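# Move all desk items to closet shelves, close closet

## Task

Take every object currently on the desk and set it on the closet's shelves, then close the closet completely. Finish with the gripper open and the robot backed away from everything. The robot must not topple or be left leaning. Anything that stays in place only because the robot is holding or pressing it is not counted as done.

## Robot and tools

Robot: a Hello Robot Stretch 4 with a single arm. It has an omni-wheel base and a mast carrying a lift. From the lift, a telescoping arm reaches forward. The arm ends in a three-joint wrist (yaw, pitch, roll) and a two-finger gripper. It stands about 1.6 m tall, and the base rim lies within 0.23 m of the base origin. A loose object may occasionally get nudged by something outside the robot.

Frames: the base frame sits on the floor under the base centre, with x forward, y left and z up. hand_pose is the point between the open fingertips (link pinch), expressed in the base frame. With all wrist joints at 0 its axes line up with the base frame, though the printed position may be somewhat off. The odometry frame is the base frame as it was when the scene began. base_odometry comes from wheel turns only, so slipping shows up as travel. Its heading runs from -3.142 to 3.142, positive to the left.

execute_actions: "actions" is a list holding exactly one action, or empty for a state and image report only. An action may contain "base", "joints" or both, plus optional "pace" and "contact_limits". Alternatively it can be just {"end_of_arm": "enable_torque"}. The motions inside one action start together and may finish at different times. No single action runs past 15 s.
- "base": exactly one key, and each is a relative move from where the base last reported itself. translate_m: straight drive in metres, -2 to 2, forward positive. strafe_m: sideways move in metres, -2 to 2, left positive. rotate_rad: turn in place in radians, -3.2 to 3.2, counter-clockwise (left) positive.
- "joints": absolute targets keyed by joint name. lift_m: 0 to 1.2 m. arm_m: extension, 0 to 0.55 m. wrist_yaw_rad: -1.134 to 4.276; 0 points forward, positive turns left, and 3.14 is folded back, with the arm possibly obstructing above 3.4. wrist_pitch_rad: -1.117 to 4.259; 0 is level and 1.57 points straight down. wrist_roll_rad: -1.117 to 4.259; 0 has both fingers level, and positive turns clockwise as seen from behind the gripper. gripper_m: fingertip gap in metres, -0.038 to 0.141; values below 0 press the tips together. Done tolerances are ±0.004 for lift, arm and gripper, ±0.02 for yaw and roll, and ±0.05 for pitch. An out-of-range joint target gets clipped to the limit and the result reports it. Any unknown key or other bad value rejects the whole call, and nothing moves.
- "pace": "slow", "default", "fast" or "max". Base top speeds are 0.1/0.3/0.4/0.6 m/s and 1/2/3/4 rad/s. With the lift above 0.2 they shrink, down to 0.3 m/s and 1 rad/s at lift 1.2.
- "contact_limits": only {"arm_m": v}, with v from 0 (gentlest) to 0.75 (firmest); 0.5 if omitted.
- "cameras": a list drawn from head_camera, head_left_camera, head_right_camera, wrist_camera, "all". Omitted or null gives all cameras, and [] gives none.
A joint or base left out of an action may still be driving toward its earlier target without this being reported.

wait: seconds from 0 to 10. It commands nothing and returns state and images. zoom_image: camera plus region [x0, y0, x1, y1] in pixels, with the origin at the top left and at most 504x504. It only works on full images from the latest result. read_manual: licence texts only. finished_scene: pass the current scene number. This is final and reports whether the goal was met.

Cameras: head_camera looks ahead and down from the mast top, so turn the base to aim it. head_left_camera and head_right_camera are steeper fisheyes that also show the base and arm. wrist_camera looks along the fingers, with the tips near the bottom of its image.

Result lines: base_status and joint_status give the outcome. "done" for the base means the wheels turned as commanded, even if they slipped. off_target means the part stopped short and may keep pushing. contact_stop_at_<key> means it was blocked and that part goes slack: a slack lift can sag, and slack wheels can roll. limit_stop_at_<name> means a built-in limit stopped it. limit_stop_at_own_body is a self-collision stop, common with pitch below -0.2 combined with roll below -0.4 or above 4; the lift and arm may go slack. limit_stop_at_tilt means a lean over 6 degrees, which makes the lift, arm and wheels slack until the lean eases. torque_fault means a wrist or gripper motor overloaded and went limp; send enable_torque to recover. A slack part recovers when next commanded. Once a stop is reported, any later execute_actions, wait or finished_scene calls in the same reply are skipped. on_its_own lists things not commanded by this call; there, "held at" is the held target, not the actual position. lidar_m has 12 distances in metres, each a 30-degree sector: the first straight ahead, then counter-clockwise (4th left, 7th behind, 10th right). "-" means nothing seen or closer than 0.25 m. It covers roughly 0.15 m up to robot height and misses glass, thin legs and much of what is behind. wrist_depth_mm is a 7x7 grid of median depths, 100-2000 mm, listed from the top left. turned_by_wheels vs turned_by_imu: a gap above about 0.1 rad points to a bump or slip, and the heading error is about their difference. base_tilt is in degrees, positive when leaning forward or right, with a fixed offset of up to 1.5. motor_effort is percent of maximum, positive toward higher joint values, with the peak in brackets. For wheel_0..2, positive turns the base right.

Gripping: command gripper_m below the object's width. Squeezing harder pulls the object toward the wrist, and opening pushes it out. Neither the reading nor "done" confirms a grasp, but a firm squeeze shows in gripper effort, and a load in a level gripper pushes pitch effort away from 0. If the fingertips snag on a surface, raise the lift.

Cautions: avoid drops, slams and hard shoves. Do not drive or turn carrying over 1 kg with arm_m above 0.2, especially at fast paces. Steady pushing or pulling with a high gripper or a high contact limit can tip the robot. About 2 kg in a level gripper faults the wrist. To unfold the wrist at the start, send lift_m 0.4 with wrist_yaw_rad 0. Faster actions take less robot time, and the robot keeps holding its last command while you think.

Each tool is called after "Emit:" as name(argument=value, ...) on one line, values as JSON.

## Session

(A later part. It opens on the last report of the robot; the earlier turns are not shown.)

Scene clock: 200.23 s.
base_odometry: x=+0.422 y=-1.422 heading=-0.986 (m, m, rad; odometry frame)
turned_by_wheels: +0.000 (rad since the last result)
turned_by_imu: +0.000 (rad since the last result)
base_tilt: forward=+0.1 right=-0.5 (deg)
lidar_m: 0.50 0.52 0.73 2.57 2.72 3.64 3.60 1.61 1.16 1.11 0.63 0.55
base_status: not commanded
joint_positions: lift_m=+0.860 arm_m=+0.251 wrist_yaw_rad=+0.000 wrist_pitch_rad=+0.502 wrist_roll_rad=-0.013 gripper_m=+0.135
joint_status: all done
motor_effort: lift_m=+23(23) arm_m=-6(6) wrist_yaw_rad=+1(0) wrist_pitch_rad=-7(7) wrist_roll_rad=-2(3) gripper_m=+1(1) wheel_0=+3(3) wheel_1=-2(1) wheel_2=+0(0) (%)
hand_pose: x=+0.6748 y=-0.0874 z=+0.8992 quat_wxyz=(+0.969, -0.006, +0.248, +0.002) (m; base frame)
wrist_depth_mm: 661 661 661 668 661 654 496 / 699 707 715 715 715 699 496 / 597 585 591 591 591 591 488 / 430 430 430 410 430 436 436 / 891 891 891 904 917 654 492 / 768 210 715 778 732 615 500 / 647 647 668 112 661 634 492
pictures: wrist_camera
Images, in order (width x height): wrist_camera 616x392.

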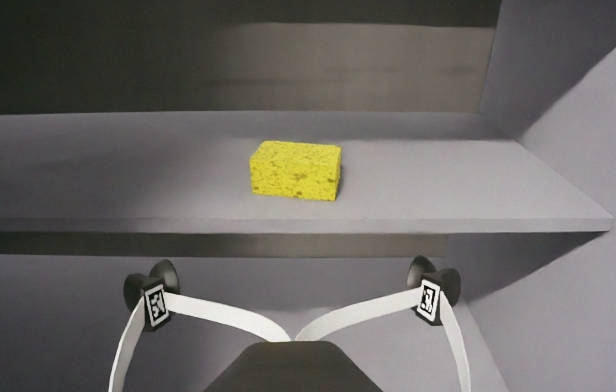

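Emit:
execute_actions(actions=[{"joints":{"arm_m":0.0,"gripper_m":0.057}}], cameras=[])

Emit:
execute_actions(actions=[{"base":{"rotate_rad":-1.571},"joints":{"lift_m":0.872,"wrist_pitch_rad":0.0},"pace":"fast"}], cameras=[])

Emit:
execute_actions(actions=[{"base":{"translate_m":-0.46},"joints":{"wrist_yaw_rad":1.25},"pace":"fast"}])

Scene clock: 205.20 s.
base_odometry: x=+0.422 y=-1.422 heading=-0.986 (m, m, rad; odometry frame)
turned_by_wheels: +0.000 (rad since the last result)
turned_by_imu: +0.000 (rad since the last result)
base_tilt: forward=+0.2 right=-0.5 (deg)
lidar_m: 0.51 0.50 0.75 2.56 2.69 3.64 3.61 1.59 1.16 1.12 0.68 0.55
base_status: not commanded
joint_positions: lift_m=+0.860 arm_m=+0.001 wrist_yaw_rad=+0.000 wrist_pitch_rad=+0.502 wrist_roll_rad=-0.013 gripper_m=+0.057
joint_status: all done
motor_effort: lift_m=+23(23) arm_m=-6(5) wrist_yaw_rad=+1(0) wrist_pitch_rad=-6(6) wrist_roll_rad=-2(3) gripper_m=-3(1) wheel_0=+3(3) wheel_1=-1(2) wheel_2=+0(0) (%)
hand_pose: x=+0.4248 y=-0.0874 z=+0.8992 quat_wxyz=(+0.969, -0.006, +0.248, +0.002) (m; base frame)
wrist_depth_mm: 866 891 878 891 878 691 484 / 285 917 931 917 917 699 492 / 286 707 691 640 699 647 359 / 304 1118 1078 1098 1098 691 359 / 329 891 946 931 917 691 357 / 368 387 195 842 195 504 362 / 410 404 1182 112 1138 462 375
pictures: none
No camera images: the call's "cameras" was empty. Leave "cameras" out to get every camera's image.

Scene clock: 207.23 s.
base_odometry: x=+0.422 y=-1.423 heading=-2.556 (m, m, rad; odometry frame)
turned_by_wheels: -1.571 (rad since the last result)
turned_by_imu: -1.571 (rad since the last result)
base_tilt: forward=+0.1 right=-0.4 (deg)
lidar_m: 1.09 0.66 0.56 0.51 0.50 0.76 2.56 2.70 3.60 2.69 1.63 1.14
base_status: done
joint_positions: lift_m=+0.872 arm_m=+0.001 wrist_yaw_rad=+0.000 wrist_pitch_rad=+0.003 wrist_roll_rad=-0.013 gripper_m=+0.057
joint_status: all done
motor_effort: lift_m=+22(26) arm_m=-6(6) wrist_yaw_rad=+1(0) wrist_pitch_rad=-9(13) wrist_roll_rad=-3(3) gripper_m=-3(2) wheel_0=+5(7) wheel_1=+1(10) wheel_2=+1(8) (%)
hand_pose: x=+0.4604 y=-0.0874 z=+1.0493 quat_wxyz=(+1.000, -0.007, +0.001, +0.000) (m; base frame)
wrist_depth_mm: 917 946 917 931 931 931 917 / 917 931 931 931 931 917 917 / 931 931 931 931 931 946 931 / 931 946 946 931 931 931 931 / 946 946 946 946 946 946 931 / 946 946 194 931 196 946 931 / 946 946 946 111 946 946 960
pictures: none
No camera images: the call's "cameras" was empty. Leave "cameras" out to get every camera's image.

Scene clock: 209.87 s.
base_odometry: x=+0.805 y=-1.169 heading=-2.557 (m, m, rad; odometry frame)
turned_by_wheels: +0.000 (rad since the last result)
turned_by_imu: +0.002 (rad since the last result)
base_tilt: forward=+0.1 right=-0.5 (deg)
lidar_m: 1.56 0.93 0.53 0.48 0.51 0.81 2.08 2.21 3.09 2.68 2.24 1.63
base_status: done
joint_positions: lift_m=+0.872 arm_m=+0.001 wrist_yaw_rad=+1.250 wrist_pitch_rad=+0.003 wrist_roll_rad=-0.013 gripper_m=+0.057
joint_status: all done
motor_effort: lift_m=+22(22) arm_m=-6(6) wrist_yaw_rad=+1(4) wrist_pitch_rad=-7(8) wrist_roll_rad=-3(3) gripper_m=-1(1) wheel_0=-4(11) wheel_1=-3(7) wheel_2=+0(11) (%)
hand_pose: x=+0.3459 y=+0.2462 z=+1.0493 quat_wxyz=(+0.811, -0.006, -0.003, +0.585) (m; base frame)
wrist_depth_mm: 415 442 477 1255 1078 654 654 / 418 442 477 1118 991 661 661 / 418 445 480 1255 1118 668 640 / 415 445 484 1255 1060 668 654 / 421 449 488 1255 1060 661 661 / 421 442 193 878 195 661 661 / 418 439 480 112 1160 640 668
pictures: head_camera, head_left_camera, head_right_camera, wrist_camera
Images, in order (width x height): head_camera 420x560, head_left_camera 420x672, head_right_camera 420x672, wrist_camera 616x392.

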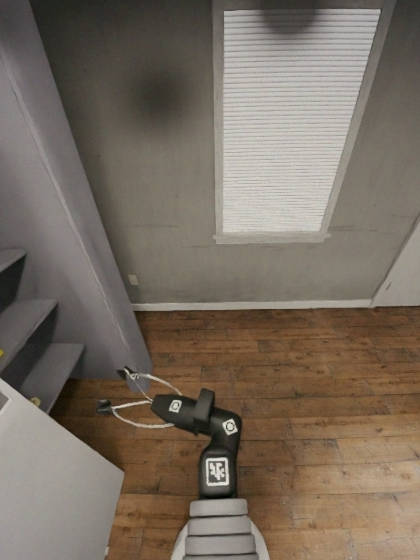

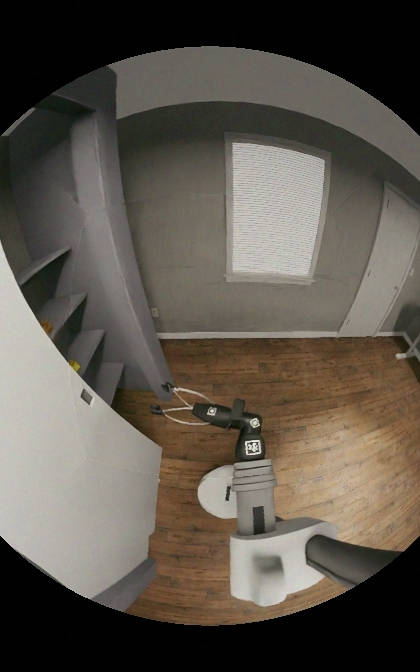

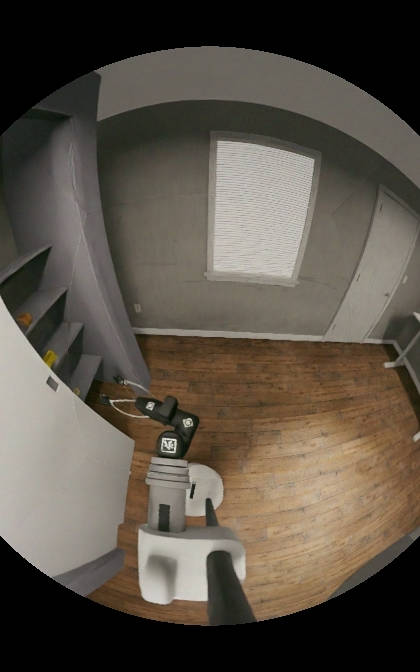

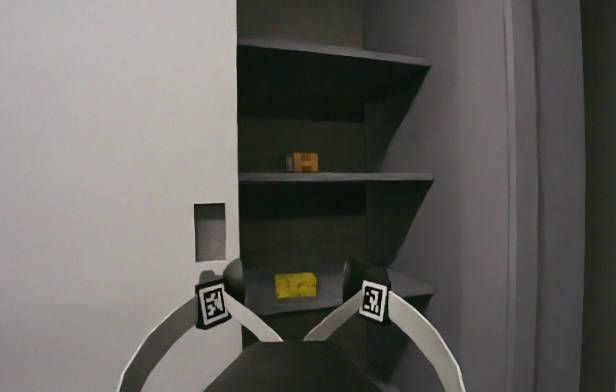

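Emit:
execute_actions(actions=[{"base":{"strafe_m":0.2}}], cameras=["wrist_camera","head_left_camera"])

Scene clock: 212.23 s.
base_odometry: x=+0.916 y=-1.335 heading=-2.557 (m, m, rad; odometry frame)
turned_by_wheels: +0.000 (rad since the last result)
turned_by_imu: +0.000 (rad since the last result)
base_tilt: forward=+0.1 right=-0.4 (deg)
lidar_m: 1.61 0.43 0.30 0.28 0.34 0.46 2.09 2.21 3.11 2.90 2.26 1.64
base_status: done
joint_positions: lift_m=+0.872 arm_m=+0.001 wrist_yaw_rad=+1.250 wrist_pitch_rad=+0.003 wrist_roll_rad=-0.013 gripper_m=+0.057
joint_status: not commanded
motor_effort: lift_m=+22(22) arm_m=-6(6) wrist_yaw_rad=+1(0) wrist_pitch_rad=-9(8) wrist_roll_rad=-3(3) gripper_m=+0(2) wheel_0=-1(13) wheel_1=+1(11) wheel_2=+0(4) (%)
hand_pose: x=+0.3458 y=+0.2462 z=+1.0493 quat_wxyz=(+0.811, -0.006, -0.003, +0.585) (m; base frame)
wrist_depth_mm: 248 263 282 715 768 741 574 / 249 266 285 1042 991 768 525 / 249 265 286 1042 1098 788 530 / 250 265 287 1042 1078 768 530 / 248 267 297 1060 1098 798 530 / 251 264 193 691 196 768 525 / 251 259 285 112 1118 768 585
pictures: head_left_camera, wrist_camera
Images, in order (width x height): head_left_camera 420x672, wrist_camera 616x392.

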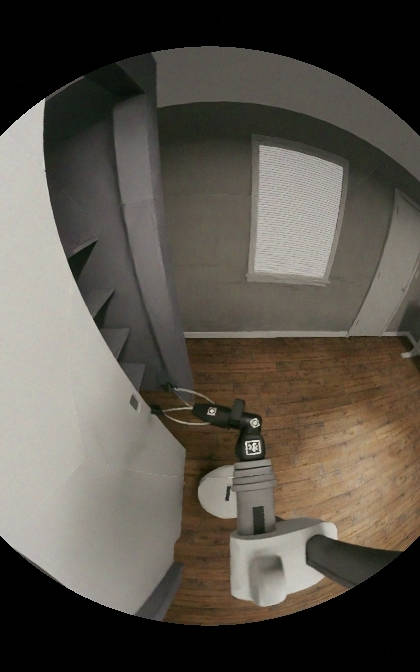

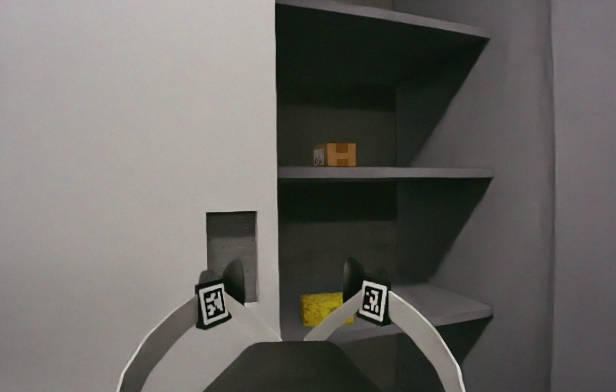

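Emit:
execute_actions(actions=[{"base":{"strafe_m":-0.05}}], cameras=[])

Emit:
execute_actions(actions=[{"base":{"translate_m":0.105},"joints":{"wrist_yaw_rad":1.9,"gripper_m":0.07}}], cameras=["wrist_camera","head_left_camera"])

Scene clock: 216.07 s.
base_odometry: x=+0.888 y=-1.294 heading=-2.557 (m, m, rad; odometry frame)
turned_by_wheels: +0.000 (rad since the last result)
turned_by_imu: +0.000 (rad since the last result)
base_tilt: forward=+0.2 right=-0.4 (deg)
lidar_m: 1.59 0.84 0.37 0.34 0.38 0.56 2.10 2.19 3.13 2.83 2.24 1.63
base_status: done
joint_positions: lift_m=+0.872 arm_m=+0.001 wrist_yaw_rad=+1.250 wrist_pitch_rad=+0.003 wrist_roll_rad=-0.013 gripper_m=+0.057
joint_status: not commanded
motor_effort: lift_m=+22(22) arm_m=-6(6) wrist_yaw_rad=+1(0) wrist_pitch_rad=-9(8) wrist_roll_rad=-3(4) gripper_m=-2(2) wheel_0=+2(9) wheel_1=-2(10) wheel_2=+0(2) (%)
hand_pose: x=+0.3458 y=+0.2462 z=+1.0493 quat_wxyz=(+0.811, -0.006, -0.003, +0.585) (m; base frame)
wrist_depth_mm: 290 309 332 768 831 778 530 / 291 310 332 1060 991 788 521 / 290 312 334 1098 1118 788 525 / 291 314 334 1098 1078 788 525 / 293 310 345 1118 1060 788 530 / 293 309 194 732 195 798 530 / 294 306 330 112 1160 768 535
pictures: none
No camera images: the call's "cameras" was empty. Leave "cameras" out to get every camera's image.

Scene clock: 217.63 s.
base_odometry: x=+0.801 y=-1.352 heading=-2.556 (m, m, rad; odometry frame)
turned_by_wheels: +0.000 (rad since the last result)
turned_by_imu: +0.000 (rad since the last result)
base_tilt: forward=+0.1 right=-0.5 (deg)
lidar_m: 1.49 0.72 0.36 0.33 0.37 0.54 2.20 2.31 3.28 2.85 2.10 1.52
base_status: done
joint_positions: lift_m=+0.872 arm_m=+0.001 wrist_yaw_rad=+1.900 wrist_pitch_rad=+0.003 wrist_roll_rad=-0.013 gripper_m=+0.070
joint_status: all done
motor_effort: lift_m=+22(22) arm_m=-6(6) wrist_yaw_rad=+2(8) wrist_pitch_rad=-7(9) wrist_roll_rad=-3(3) gripper_m=-2(1) wheel_0=+3(11) wheel_1=+3(8) wheel_2=-2(11) (%)
hand_pose: x=+0.1615 y=+0.3013 z=+1.0493 quat_wxyz=(+0.582, -0.005, -0.005, +0.813) (m; base frame)
wrist_depth_mm: 402 359 327 298 276 732 723 / 399 362 327 300 277 891 831 / 404 362 327 300 277 904 530 / 410 362 330 301 278 891 831 / 410 366 327 306 287 904 854 / 407 366 199 303 214 768 750 / 410 359 338 112 282 564 535
pictures: head_left_camera, wrist_camera
Images, in order (width x height): head_left_camera 420x672, wrist_camera 616x392.

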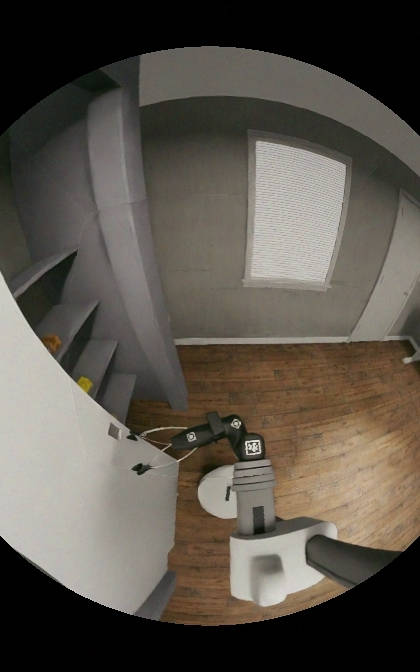

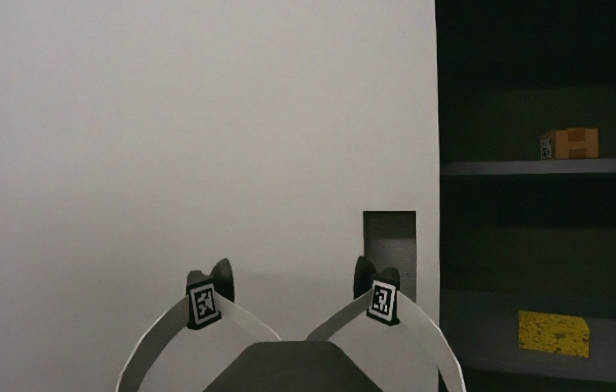

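Emit:
execute_actions(actions=[{"base":{"strafe_m":0.065},"pace":"slow"}], cameras=["wrist_camera"])

Scene clock: 219.87 s.
base_odometry: x=+0.836 y=-1.405 heading=-2.557 (m, m, rad; odometry frame)
turned_by_wheels: -0.001 (rad since the last result)
turned_by_imu: -0.001 (rad since the last result)
base_tilt: forward=+0.2 right=-0.4 (deg)
lidar_m: 1.48 0.72 0.30 0.27 0.31 0.44 2.20 2.32 3.25 2.91 2.12 1.54
base_status: done
joint_positions: lift_m=+0.872 arm_m=+0.001 wrist_yaw_rad=+1.889 wrist_pitch_rad=+0.002 wrist_roll_rad=-0.013 gripper_m=+0.070
joint_status: not commanded
on_its_own: wrist_yaw_rad is at rest, and its effort (+32) is outside its rest range (-13 to +13)
motor_effort: lift_m=+22(22) arm_m=-6(6) wrist_yaw_rad=+32(32) wrist_pitch_rad=-8(9) wrist_roll_rad=-3(2) gripper_m=-1(2) wheel_0=-17(15) wheel_1=+4(8) wheel_2=+0(0) (%)
hand_pose: x=+0.1646 y=+0.3014 z=+1.0494 quat_wxyz=(+0.586, -0.005, -0.005, +0.810) (m; base frame)
wrist_depth_mm: 307 281 256 236 221 732 732 / 307 281 257 237 222 854 798 / 314 283 258 238 223 831 484 / 315 283 259 239 224 831 798 / 315 286 257 242 232 854 809 / 315 287 198 241 194 768 759 / 319 282 266 112 227 525 500
pictures: wrist_camera
Images, in order (width x height): wrist_camera 616x392.

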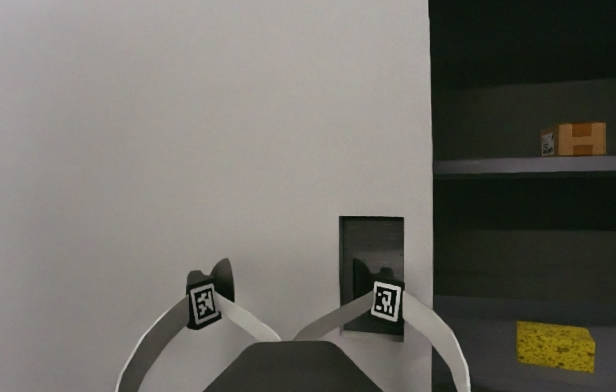

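Emit:
zoom_image(camera="wrist_camera", region=[300,190,480,370])

Region (300, 190, 480, 370) of wrist_camera's 616x392 image, scaled by 2.800.

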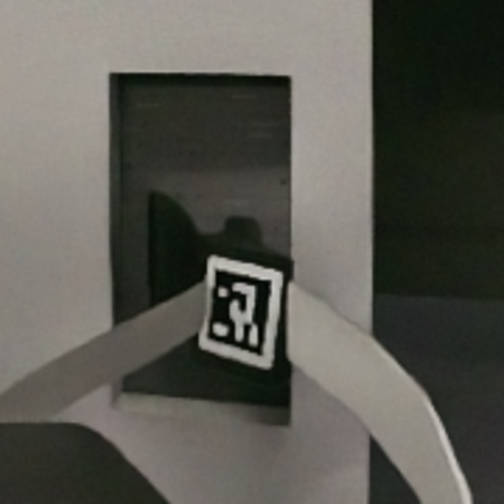

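Emit:
execute_actions(actions=[{"joints":{"arm_m":0.06},"pace":"slow"}], cameras=["wrist_camera","head_left_camera"])

Scene clock: 222.30 s.
base_odometry: x=+0.836 y=-1.406 heading=-2.556 (m, m, rad; odometry frame)
turned_by_wheels: +0.001 (rad since the last result)
turned_by_imu: +0.001 (rad since the last result)
base_tilt: forward=+0.2 right=-0.5 (deg)
lidar_m: 1.49 0.74 0.29 0.27 0.31 0.44 2.20 2.29 3.26 2.92 2.07 1.53
base_status: not commanded
joint_positions: lift_m=+0.872 arm_m=+0.059 wrist_yaw_rad=+1.904 wrist_pitch_rad=+0.002 wrist_roll_rad=-0.013 gripper_m=+0.070
joint_status: all done
motor_effort: lift_m=+22(22) arm_m=+7(8) wrist_yaw_rad=-10(33) wrist_pitch_rad=-7(9) wrist_roll_rad=-3(3) gripper_m=+0(1) wheel_0=-1(17) wheel_1=+5(4) wheel_2=+0(0) (%)
hand_pose: x=+0.2180 y=+0.3012 z=+1.0494 quat_wxyz=(+0.580, -0.005, -0.005, +0.814) (m; base frame)
wrist_depth_mm: 312 279 253 231 647 741 732 / 309 279 254 232 878 842 788 / 314 282 255 234 512 820 480 / 315 283 256 236 512 820 788 / 319 285 253 241 891 854 788 / 317 287 198 237 223 768 750 / 319 283 263 112 223 517 496
pictures: head_left_camera, wrist_camera
Images, in order (width x height): head_left_camera 420x672, wrist_camera 616x392.

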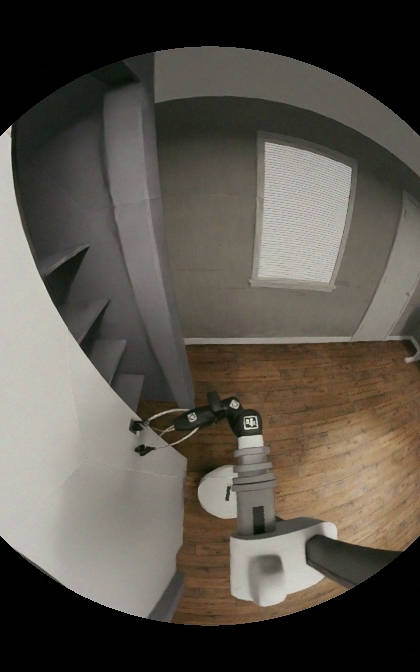

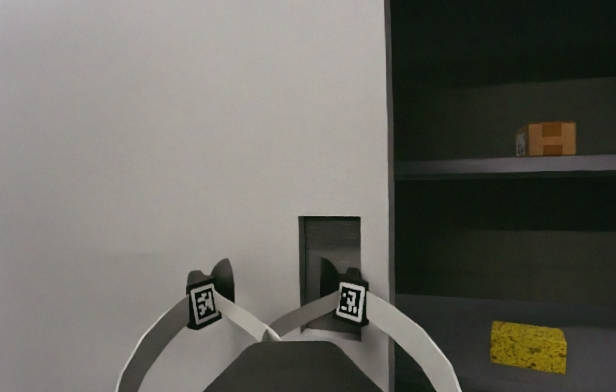

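Emit:
execute_actions(actions=[{"joints":{"arm_m":0.2},"pace":"slow"}], cameras=["wrist_camera","head_left_camera"])

Scene clock: 225.13 s.
base_odometry: x=+0.836 y=-1.406 heading=-2.556 (m, m, rad; odometry frame)
turned_by_wheels: +0.000 (rad since the last result)
turned_by_imu: +0.000 (rad since the last result)
base_tilt: forward=+0.1 right=-0.4 (deg)
lidar_m: 1.50 0.40 0.28 0.27 0.31 0.47 2.20 2.32 3.20 2.90 2.10 1.54
base_status: not commanded
joint_positions: lift_m=+0.872 arm_m=+0.199 wrist_yaw_rad=+1.907 wrist_pitch_rad=+0.002 wrist_roll_rad=-0.013 gripper_m=+0.070
joint_status: all done
on_its_own: wrist_yaw_rad is at rest, and its effort (-20) is outside its rest range (-13 to +13)
motor_effort: lift_m=+22(22) arm_m=+7(7) wrist_yaw_rad=-20(34) wrist_pitch_rad=-7(7) wrist_roll_rad=-3(2) gripper_m=+2(1) wheel_0=-1(1) wheel_1=+5(4) wheel_2=+0(0) (%)
hand_pose: x=+0.3568 y=+0.3012 z=+1.0495 quat_wxyz=(+0.579, -0.005, -0.005, +0.816) (m; base frame)
wrist_depth_mm: 303 274 248 226 654 732 723 / 306 274 248 227 878 831 778 / 307 277 250 228 521 820 778 / 310 277 251 232 878 831 788 / 314 279 252 235 891 842 788 / 312 281 195 195 603 768 750 / 314 277 257 112 220 530 544
pictures: head_left_camera, wrist_camera
Images, in order (width x height): head_left_camera 420x672, wrist_camera 616x392.

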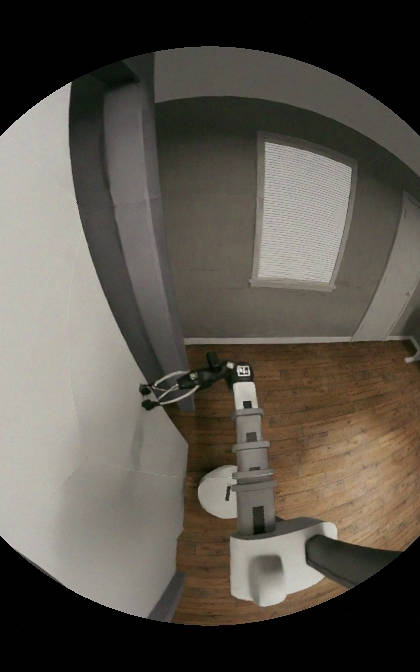

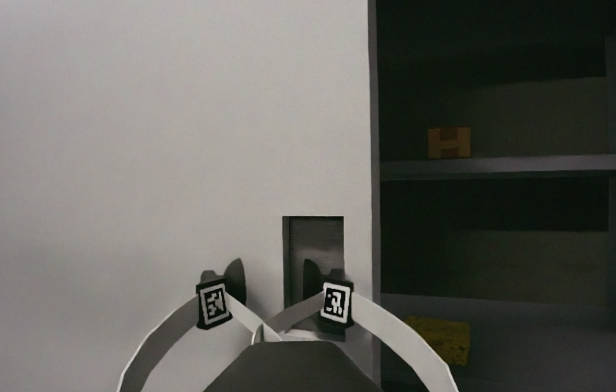

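Emit:
execute_actions(actions=[{"joints":{"arm_m":0.42},"pace":"slow"}], cameras=["wrist_camera","head_left_camera"])

Scene clock: 228.73 s.
base_odometry: x=+0.837 y=-1.406 heading=-2.557 (m, m, rad; odometry frame)
turned_by_wheels: -0.001 (rad since the last result)
turned_by_imu: -0.001 (rad since the last result)
base_tilt: forward=+0.2 right=-0.4 (deg)
lidar_m: 1.50 0.43 0.29 0.29 0.31 0.54 2.18 2.31 3.26 2.92 2.09 1.52
base_status: not commanded
joint_positions: lift_m=+0.872 arm_m=+0.419 wrist_yaw_rad=+1.911 wrist_pitch_rad=+0.001 wrist_roll_rad=-0.013 gripper_m=+0.070
joint_status: all done
on_its_own: wrist_yaw_rad is at rest, and its effort (-30) is outside its rest range (-13 to +13)
motor_effort: lift_m=+22(22) arm_m=+7(9) wrist_yaw_rad=-30(33) wrist_pitch_rad=-4(8) wrist_roll_rad=-3(3) gripper_m=+0(0) wheel_0=-5(4) wheel_1=+3(5) wheel_2=-5(5) (%)
hand_pose: x=+0.5758 y=+0.3011 z=+1.0497 quat_wxyz=(+0.577, -0.004, -0.005, +0.816) (m; base frame)
wrist_depth_mm: 300 270 243 222 723 707 - / 298 270 244 223 878 820 171 / 301 271 244 224 878 831 174 / 304 272 244 224 891 820 165 / 304 274 246 234 891 842 175 / 306 276 194 193 723 715 175 / 307 267 252 112 512 521 -
pictures: head_left_camera, wrist_camera
Images, in order (width x height): head_left_camera 420x672, wrist_camera 616x392.

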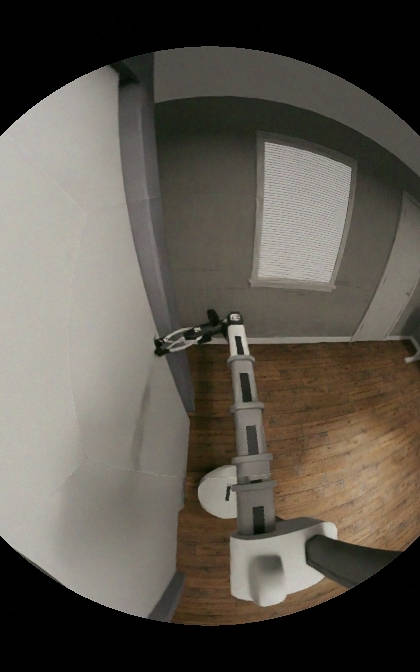

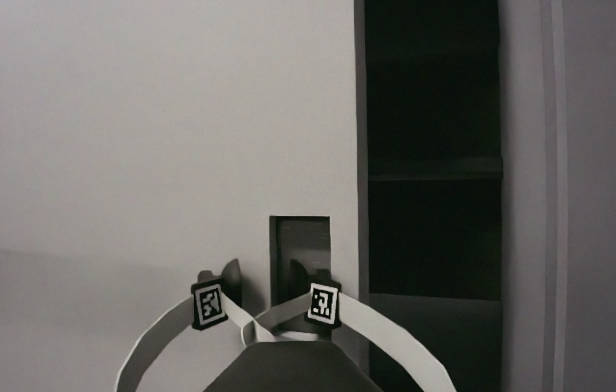

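Emit:
execute_actions(actions=[{"joints":{"arm_m":0.50},"pace":"slow"}], cameras=["wrist_camera","head_left_camera"])

Scene clock: 231.20 s.
base_odometry: x=+0.836 y=-1.405 heading=-2.558 (m, m, rad; odometry frame)
turned_by_wheels: -0.001 (rad since the last result)
turned_by_imu: -0.001 (rad since the last result)
base_tilt: forward=+0.1 right=-0.4 (deg)
lidar_m: 1.49 0.41 0.29 0.28 0.33 0.52 2.20 2.29 3.23 2.90 2.12 1.55
base_status: not commanded
joint_positions: lift_m=+0.872 arm_m=+0.499 wrist_yaw_rad=+1.912 wrist_pitch_rad=+0.001 wrist_roll_rad=-0.013 gripper_m=+0.070
joint_status: all done
on_its_own: wrist_yaw_rad is at rest, and its effort (-35) is outside its rest range (-13 to +13)
motor_effort: lift_m=+22(22) arm_m=+8(8) wrist_yaw_rad=-35(45) wrist_pitch_rad=-3(5) wrist_roll_rad=-3(3) gripper_m=+0(0) wheel_0=-8(8) wheel_1=+1(3) wheel_2=-8(8) (%)
hand_pose: x=+0.6552 y=+0.3011 z=+1.0498 quat_wxyz=(+0.577, -0.004, -0.005, +0.817) (m; base frame)
wrist_depth_mm: 297 266 241 220 171 164 - / 297 267 242 220 172 163 163 / 301 268 244 222 172 163 164 / 301 270 243 222 174 164 164 / 304 271 242 235 174 164 164 / 304 272 191 192 170 164 165 / 306 267 251 111 168 164 -
pictures: head_left_camera, wrist_camera
Images, in order (width x height): head_left_camera 420x672, wrist_camera 616x392.

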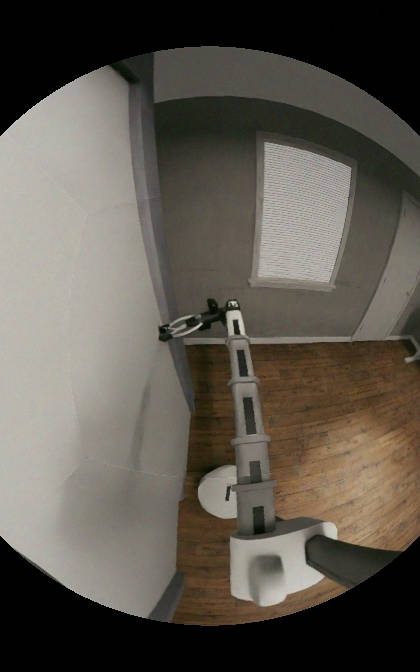

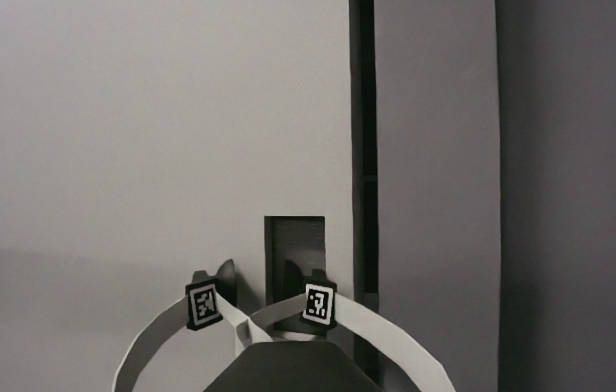

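Emit:
execute_actions(actions=[{"joints":{"arm_m":0.518},"pace":"slow"}], cameras=["wrist_camera"])

Scene clock: 232.80 s.
base_odometry: x=+0.836 y=-1.405 heading=-2.558 (m, m, rad; odometry frame)
turned_by_wheels: +0.000 (rad since the last result)
turned_by_imu: +0.000 (rad since the last result)
base_tilt: forward=+0.1 right=-0.4 (deg)
lidar_m: 1.48 0.41 0.30 0.26 0.34 0.51 2.19 2.28 3.23 2.90 2.11 1.56
base_status: not commanded
joint_positions: lift_m=+0.872 arm_m=+0.517 wrist_yaw_rad=+1.913 wrist_pitch_rad=+0.001 wrist_roll_rad=-0.013 gripper_m=+0.070
joint_status: all done
on_its_own: wrist_yaw_rad is at rest, and its effort (-36) is outside its rest range (-13 to +13)
motor_effort: lift_m=+22(22) arm_m=+8(9) wrist_yaw_rad=-36(47) wrist_pitch_rad=-3(4) wrist_roll_rad=-2(3) gripper_m=+1(1) wheel_0=-9(9) wheel_1=+1(1) wheel_2=-8(8) (%)
hand_pose: x=+0.6730 y=+0.3011 z=+1.0498 quat_wxyz=(+0.576, -0.004, -0.005, +0.817) (m; base frame)
wrist_depth_mm: 296 267 241 219 172 168 - / 297 267 241 220 171 169 163 / 300 270 243 220 172 170 163 / 301 268 243 222 173 170 163 / 303 271 244 234 173 171 163 / 303 272 193 193 170 171 165 / 306 265 249 112 168 172 -
pictures: wrist_camera
Images, in order (width x height): wrist_camera 616x392.

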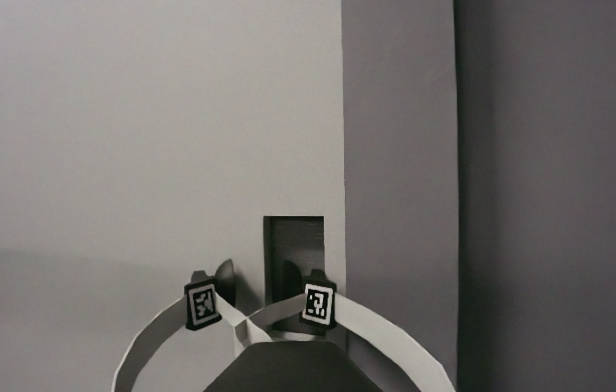

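Emit:
execute_actions(actions=[{"joints":{"arm_m":0.532},"pace":"slow"}], cameras=["wrist_camera"])

Scene clock: 234.07 s.
base_odometry: x=+0.837 y=-1.405 heading=-2.558 (m, m, rad; odometry frame)
turned_by_wheels: +0.000 (rad since the last result)
turned_by_imu: +0.000 (rad since the last result)
base_tilt: forward=+0.1 right=-0.4 (deg)
lidar_m: 1.49 0.37 0.28 0.27 0.34 0.55 2.21 2.29 3.24 2.91 2.09 1.52
base_status: not commanded
joint_positions: lift_m=+0.872 arm_m=+0.530 wrist_yaw_rad=+1.927 wrist_pitch_rad=+0.001 wrist_roll_rad=-0.013 gripper_m=+0.070
joint_status: all done
on_its_own: wrist_yaw_rad is at rest, and its effort (-77) is outside its rest range (-13 to +13)
motor_effort: lift_m=+22(22) arm_m=+11(12) wrist_yaw_rad=-77(78) wrist_pitch_rad=-3(3) wrist_roll_rad=-3(3) gripper_m=-1(1) wheel_0=-8(9) wheel_1=+2(2) wheel_2=-9(8) (%)
hand_pose: x=+0.6823 y=+0.3009 z=+1.0498 quat_wxyz=(+0.571, -0.004, -0.005, +0.821) (m; base frame)
wrist_depth_mm: 298 266 238 216 167 166 - / 300 267 239 216 167 166 158 / 301 268 240 219 168 167 158 / 306 268 241 219 168 168 158 / 307 271 238 232 169 168 159 / 307 272 194 186 167 169 160 / 309 264 248 112 164 169 -
pictures: wrist_camera
Images, in order (width x height): wrist_camera 616x392.

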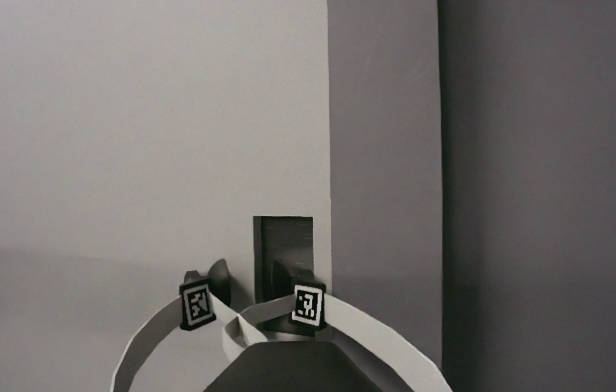

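Hard stop reached. Back off quickly.

Emit:
execute_actions(actions=[{"joints":{"arm_m":0.49}}], cameras=["wrist_camera"])

Scene clock: 235.10 s.
base_odometry: x=+0.836 y=-1.405 heading=-2.560 (m, m, rad; odometry frame)
turned_by_wheels: -0.002 (rad since the last result)
turned_by_imu: -0.004 (rad since the last result)
base_tilt: forward=+0.1 right=-0.4 (deg)
lidar_m: 1.48 0.42 0.30 0.27 0.35 0.54 2.21 2.32 3.24 2.92 2.11 1.53
base_status: not commanded
joint_positions: lift_m=+0.872 arm_m=+0.491 wrist_yaw_rad=+1.894 wrist_pitch_rad=+0.001 wrist_roll_rad=-0.013 gripper_m=+0.070
joint_status: all done
on_its_own: wrist_yaw_rad is at rest, and its effort (+18) is outside its rest range (-13 to +13)
motor_effort: lift_m=+22(22) arm_m=-7(7) wrist_yaw_rad=+18(78) wrist_pitch_rad=-3(5) wrist_roll_rad=-3(3) gripper_m=+0(0) wheel_0=-21(21) wheel_1=-7(7) wheel_2=-13(13) (%)
hand_pose: x=+0.6535 y=+0.3013 z=+1.0499 quat_wxyz=(+0.584, -0.004, -0.005, +0.812) (m; base frame)
wrist_depth_mm: 294 270 246 226 179 172 - / 296 270 247 227 180 172 171 / 298 271 247 228 180 173 171 / 300 271 249 231 181 173 172 / 303 274 249 238 181 174 172 / 303 276 193 235 179 174 173 / 304 272 254 112 182 174 -
pictures: wrist_camera
Images, in order (width x height): wrist_camera 616x392.

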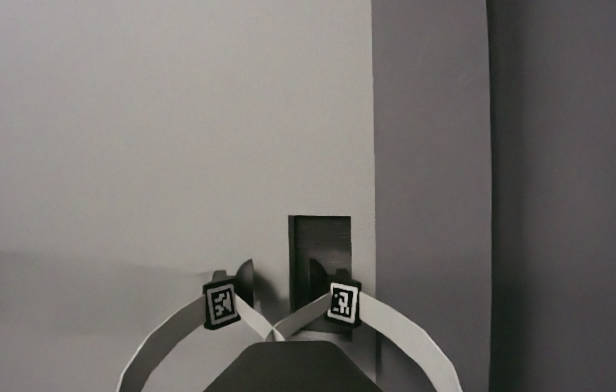

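Emit:
execute_actions(actions=[{"base":{"strafe_m":-0.12},"pace":"slow"}], cameras=["wrist_camera","head_left_camera"])

Scene clock: 237.80 s.
base_odometry: x=+0.771 y=-1.305 heading=-2.560 (m, m, rad; odometry frame)
turned_by_wheels: +0.000 (rad since the last result)
turned_by_imu: +0.001 (rad since the last result)
base_tilt: forward=+0.1 right=-0.5 (deg)
lidar_m: 1.47 0.59 0.42 0.39 0.45 0.70 2.20 2.30 3.25 2.81 2.06 1.55
base_status: done
joint_positions: lift_m=+0.872 arm_m=+0.491 wrist_yaw_rad=+1.900 wrist_pitch_rad=+0.002 wrist_roll_rad=-0.013 gripper_m=+0.070
joint_status: not commanded
motor_effort: lift_m=+22(22) arm_m=-4(7) wrist_yaw_rad=+0(25) wrist_pitch_rad=-6(6) wrist_roll_rad=-3(3) gripper_m=-1(2) wheel_0=+6(17) wheel_1=-4(13) wheel_2=-1(12) (%)
hand_pose: x=+0.6510 y=+0.3013 z=+1.0496 quat_wxyz=(+0.582, -0.005, -0.005, +0.813) (m; base frame)
wrist_depth_mm: 452 413 370 343 300 273 264 / 452 413 375 343 301 274 263 / 459 413 377 342 319 277 264 / 466 413 377 343 322 278 265 / 462 418 373 345 287 277 266 / 466 421 199 345 214 278 266 / 466 413 384 111 322 277 268
pictures: head_left_camera, wrist_camera
Images, in order (width x height): head_left_camera 420x672, wrist_camera 616x392.

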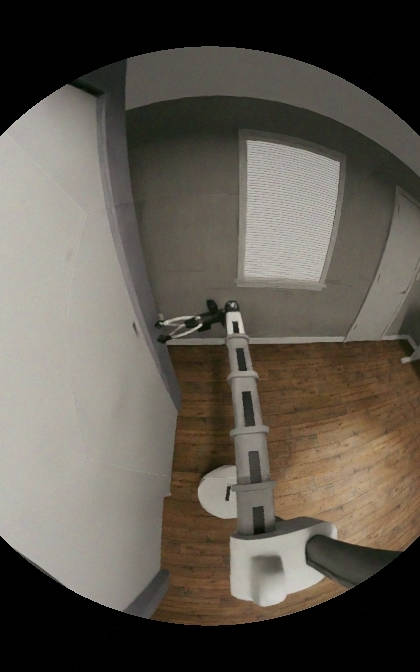

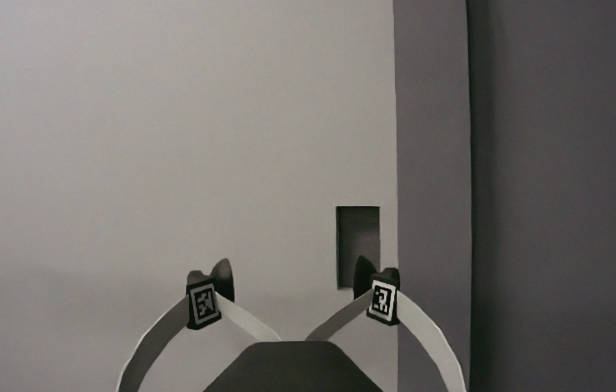

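Emit:
execute_actions(actions=[{"base":{"strafe_m":-0.15},"joints":{"arm_m":0.25,"wrist_yaw_rad":1.25},"pace":"fast"}])

Scene clock: 239.53 s.
base_odometry: x=+0.688 y=-1.180 heading=-2.559 (m, m, rad; odometry frame)
turned_by_wheels: +0.000 (rad since the last result)
turned_by_imu: +0.000 (rad since the last result)
base_tilt: forward=+0.1 right=-0.4 (deg)
lidar_m: 1.46 0.79 0.57 0.55 0.65 0.89 2.20 2.32 3.24 2.61 2.11 1.53
base_status: done
joint_positions: lift_m=+0.872 arm_m=+0.251 wrist_yaw_rad=+1.250 wrist_pitch_rad=+0.002 wrist_roll_rad=-0.013 gripper_m=+0.070
joint_status: all done
motor_effort: lift_m=+22(22) arm_m=-6(7) wrist_yaw_rad=+0(8) wrist_pitch_rad=-6(6) wrist_roll_rad=-3(3) gripper_m=-1(1) wheel_0=+3(15) wheel_1=-1(12) wheel_2=+0(1) (%)
hand_pose: x=+0.5958 y=+0.2462 z=+1.0495 quat_wxyz=(+0.811, -0.006, -0.003, +0.585) (m; base frame)
wrist_depth_mm: 452 480 521 549 591 1255 976 / 455 484 525 544 597 1255 1008 / 455 480 525 549 597 1281 1008 / 452 488 521 549 603 1308 1008 / 455 484 521 554 603 1281 1008 / 459 484 199 549 214 1281 1008 / 459 480 521 111 597 1229 991
pictures: head_camera, head_left_camera, head_right_camera, wrist_camera
Images, in order (width x height): head_camera 420x560, head_left_camera 420x672, head_right_camera 420x672, wrist_camera 616x392.

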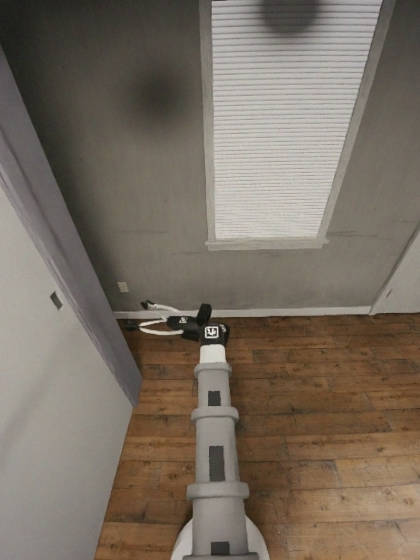

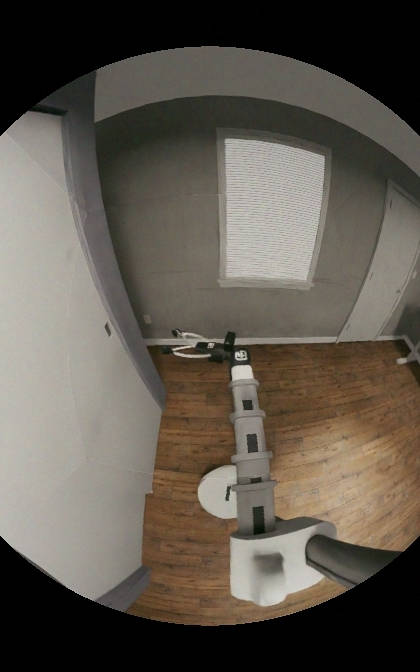

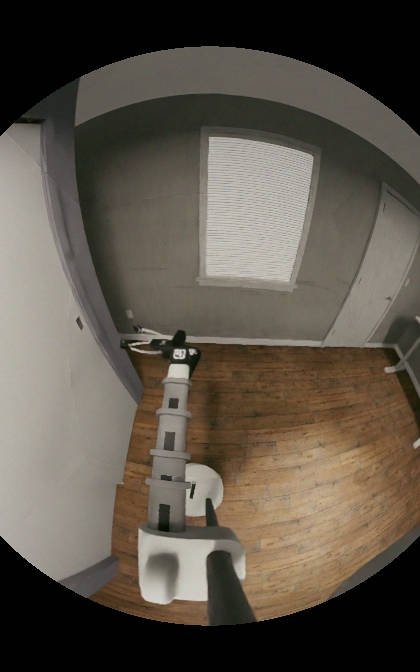

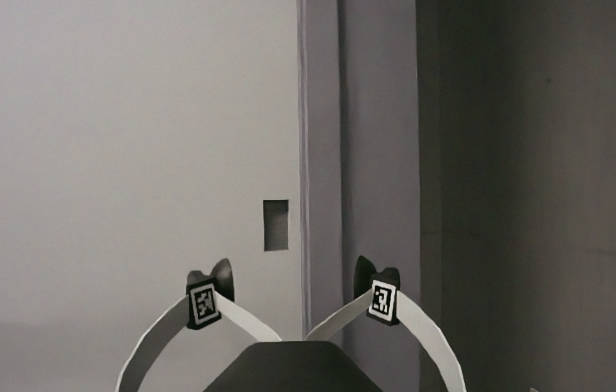

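Emit:
zoom_image(camera="wrist_camera", region=[230,100,370,240])

Emit:
execute_actions(actions=[{"base":{"rotate_rad":1.9},"joints":{"arm_m":0.0,"wrist_yaw_rad":0.0},"pace":"fast"}])

Region (230, 100, 370, 240) of wrist_camera's 616x392 image, scaled by 3.600.

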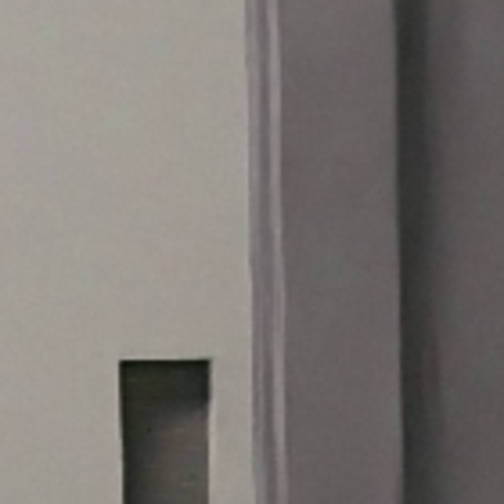

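Scene clock: 241.93 s.
base_odometry: x=+0.688 y=-1.180 heading=-0.660 (m, m, rad; odometry frame)
turned_by_wheels: +1.899 (rad since the last result)
turned_by_imu: +1.900 (rad since the last result)
base_tilt: forward=+0.1 right=-0.5 (deg)
lidar_m: 0.57 0.73 2.20 2.22 2.76 2.68 2.64 1.66 1.47 0.96 0.61 0.53
base_status: done
joint_positions: lift_m=+0.872 arm_m=+0.001 wrist_yaw_rad=+0.000 wrist_pitch_rad=+0.002 wrist_roll_rad=-0.013 gripper_m=+0.070
joint_status: all done
motor_effort: lift_m=+22(22) arm_m=-6(6) wrist_yaw_rad=+0(0) wrist_pitch_rad=-9(7) wrist_roll_rad=-4(3) gripper_m=-2(3) wheel_0=-4(8) wheel_1=-2(8) wheel_2=-4(14) (%)
hand_pose: x=+0.4605 y=-0.0873 z=+1.0494 quat_wxyz=(+1.000, -0.007, +0.001, +0.000) (m; base frame)
wrist_depth_mm: 521 473 427 397 322 298 281 / 525 473 433 397 324 297 282 / 525 477 433 399 324 301 285 / 530 480 436 402 325 301 285 / 525 480 433 402 322 303 285 / 535 484 198 399 215 303 286 / 539 473 449 112 329 300 287
pictures: head_camera, head_left_camera, head_right_camera, wrist_camera
Images, in order (width x height): head_camera 420x560, head_left_camera 420x672, head_right_camera 420x672, wrist_camera 616x392.

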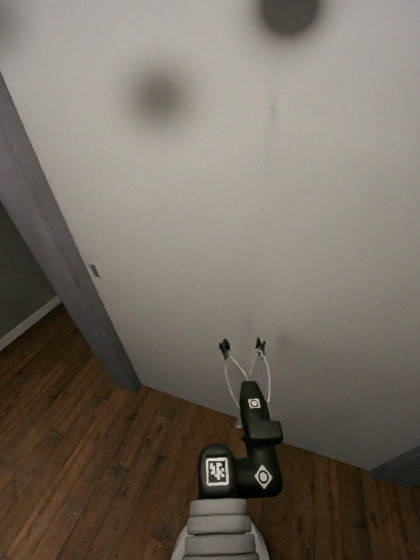

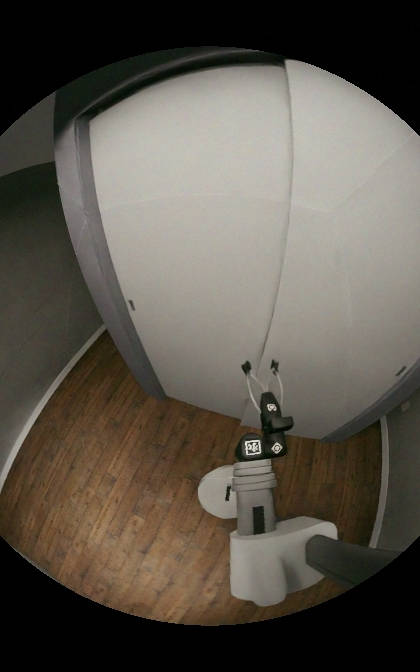

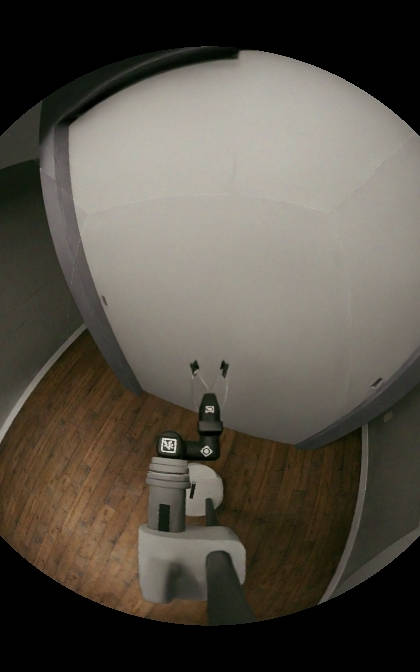

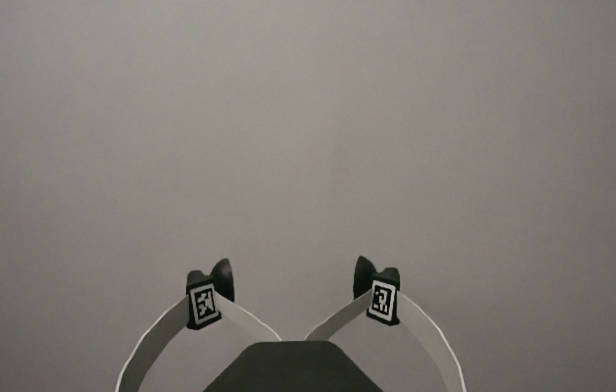

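Emit:
zoom_image(camera="head_left_camera", region=[50,100,200,400])

Emit:
zoom_image(camera="head_camera", region=[0,100,160,400])

Region (50, 100, 200, 400) of head_left_camera's 420x672 image, scaled by 1.680, with more detail than that image has.

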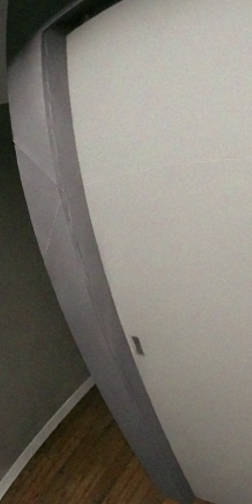

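Region (0, 100, 160, 400) of head_camera's 420x560 image, scaled by 1.680, with more detail than that image has; it fills the left 269 columns of this view, and the rest is white.

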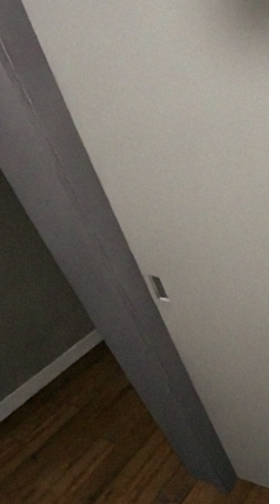

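Emit:
execute_actions(actions=[{"base":{"translate_m":-0.3},"pace":"max"}], cameras=["head_camera"])

Emit:
finished_scene(scene=1)

Scene clock: 245.70 s.
base_odometry: x=+0.451 y=-0.996 heading=-0.661 (m, m, rad; odometry frame)
turned_by_wheels: -0.001 (rad since the last result)
turned_by_imu: +0.002 (rad since the last result)
base_tilt: forward=+0.1 right=-0.4 (deg)
lidar_m: 0.84 1.11 2.28 2.33 2.87 2.37 2.45 1.56 1.37 1.37 0.92 0.82
base_status: done
joint_positions: lift_m=+0.872 arm_m=+0.001 wrist_yaw_rad=+0.000 wrist_pitch_rad=+0.002 wrist_roll_rad=-0.013 gripper_m=+0.070
joint_status: not commanded
motor_effort: lift_m=+22(22) arm_m=-6(6) wrist_yaw_rad=+0(0) wrist_pitch_rad=-8(7) wrist_roll_rad=-3(2) gripper_m=-1(2) wheel_0=-3(7) wheel_1=-3(8) wheel_2=-1(14) (%)
hand_pose: x=+0.4604 y=-0.0874 z=+1.0494 quat_wxyz=(+1.000, -0.007, +0.001, +0.000) (m; base frame)
wrist_depth_mm: 878 820 750 691 597 549 517 / 891 809 741 691 591 549 521 / 878 831 750 699 597 554 521 / 878 820 750 699 597 554 521 / 878 842 750 707 591 554 525 / 891 854 198 699 215 564 525 / 891 820 778 112 603 559 525
pictures: head_camera
Images, in order (width x height): head_camera 420x560.

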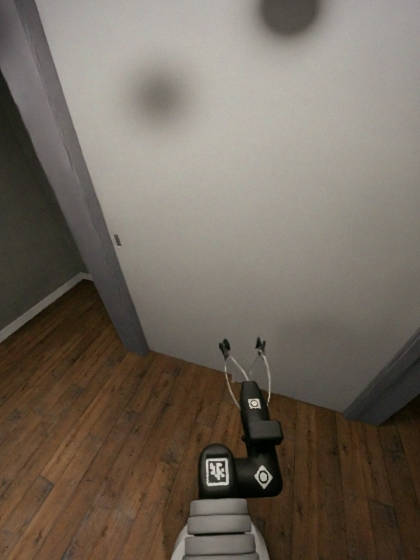

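The scene is finished: the task was done.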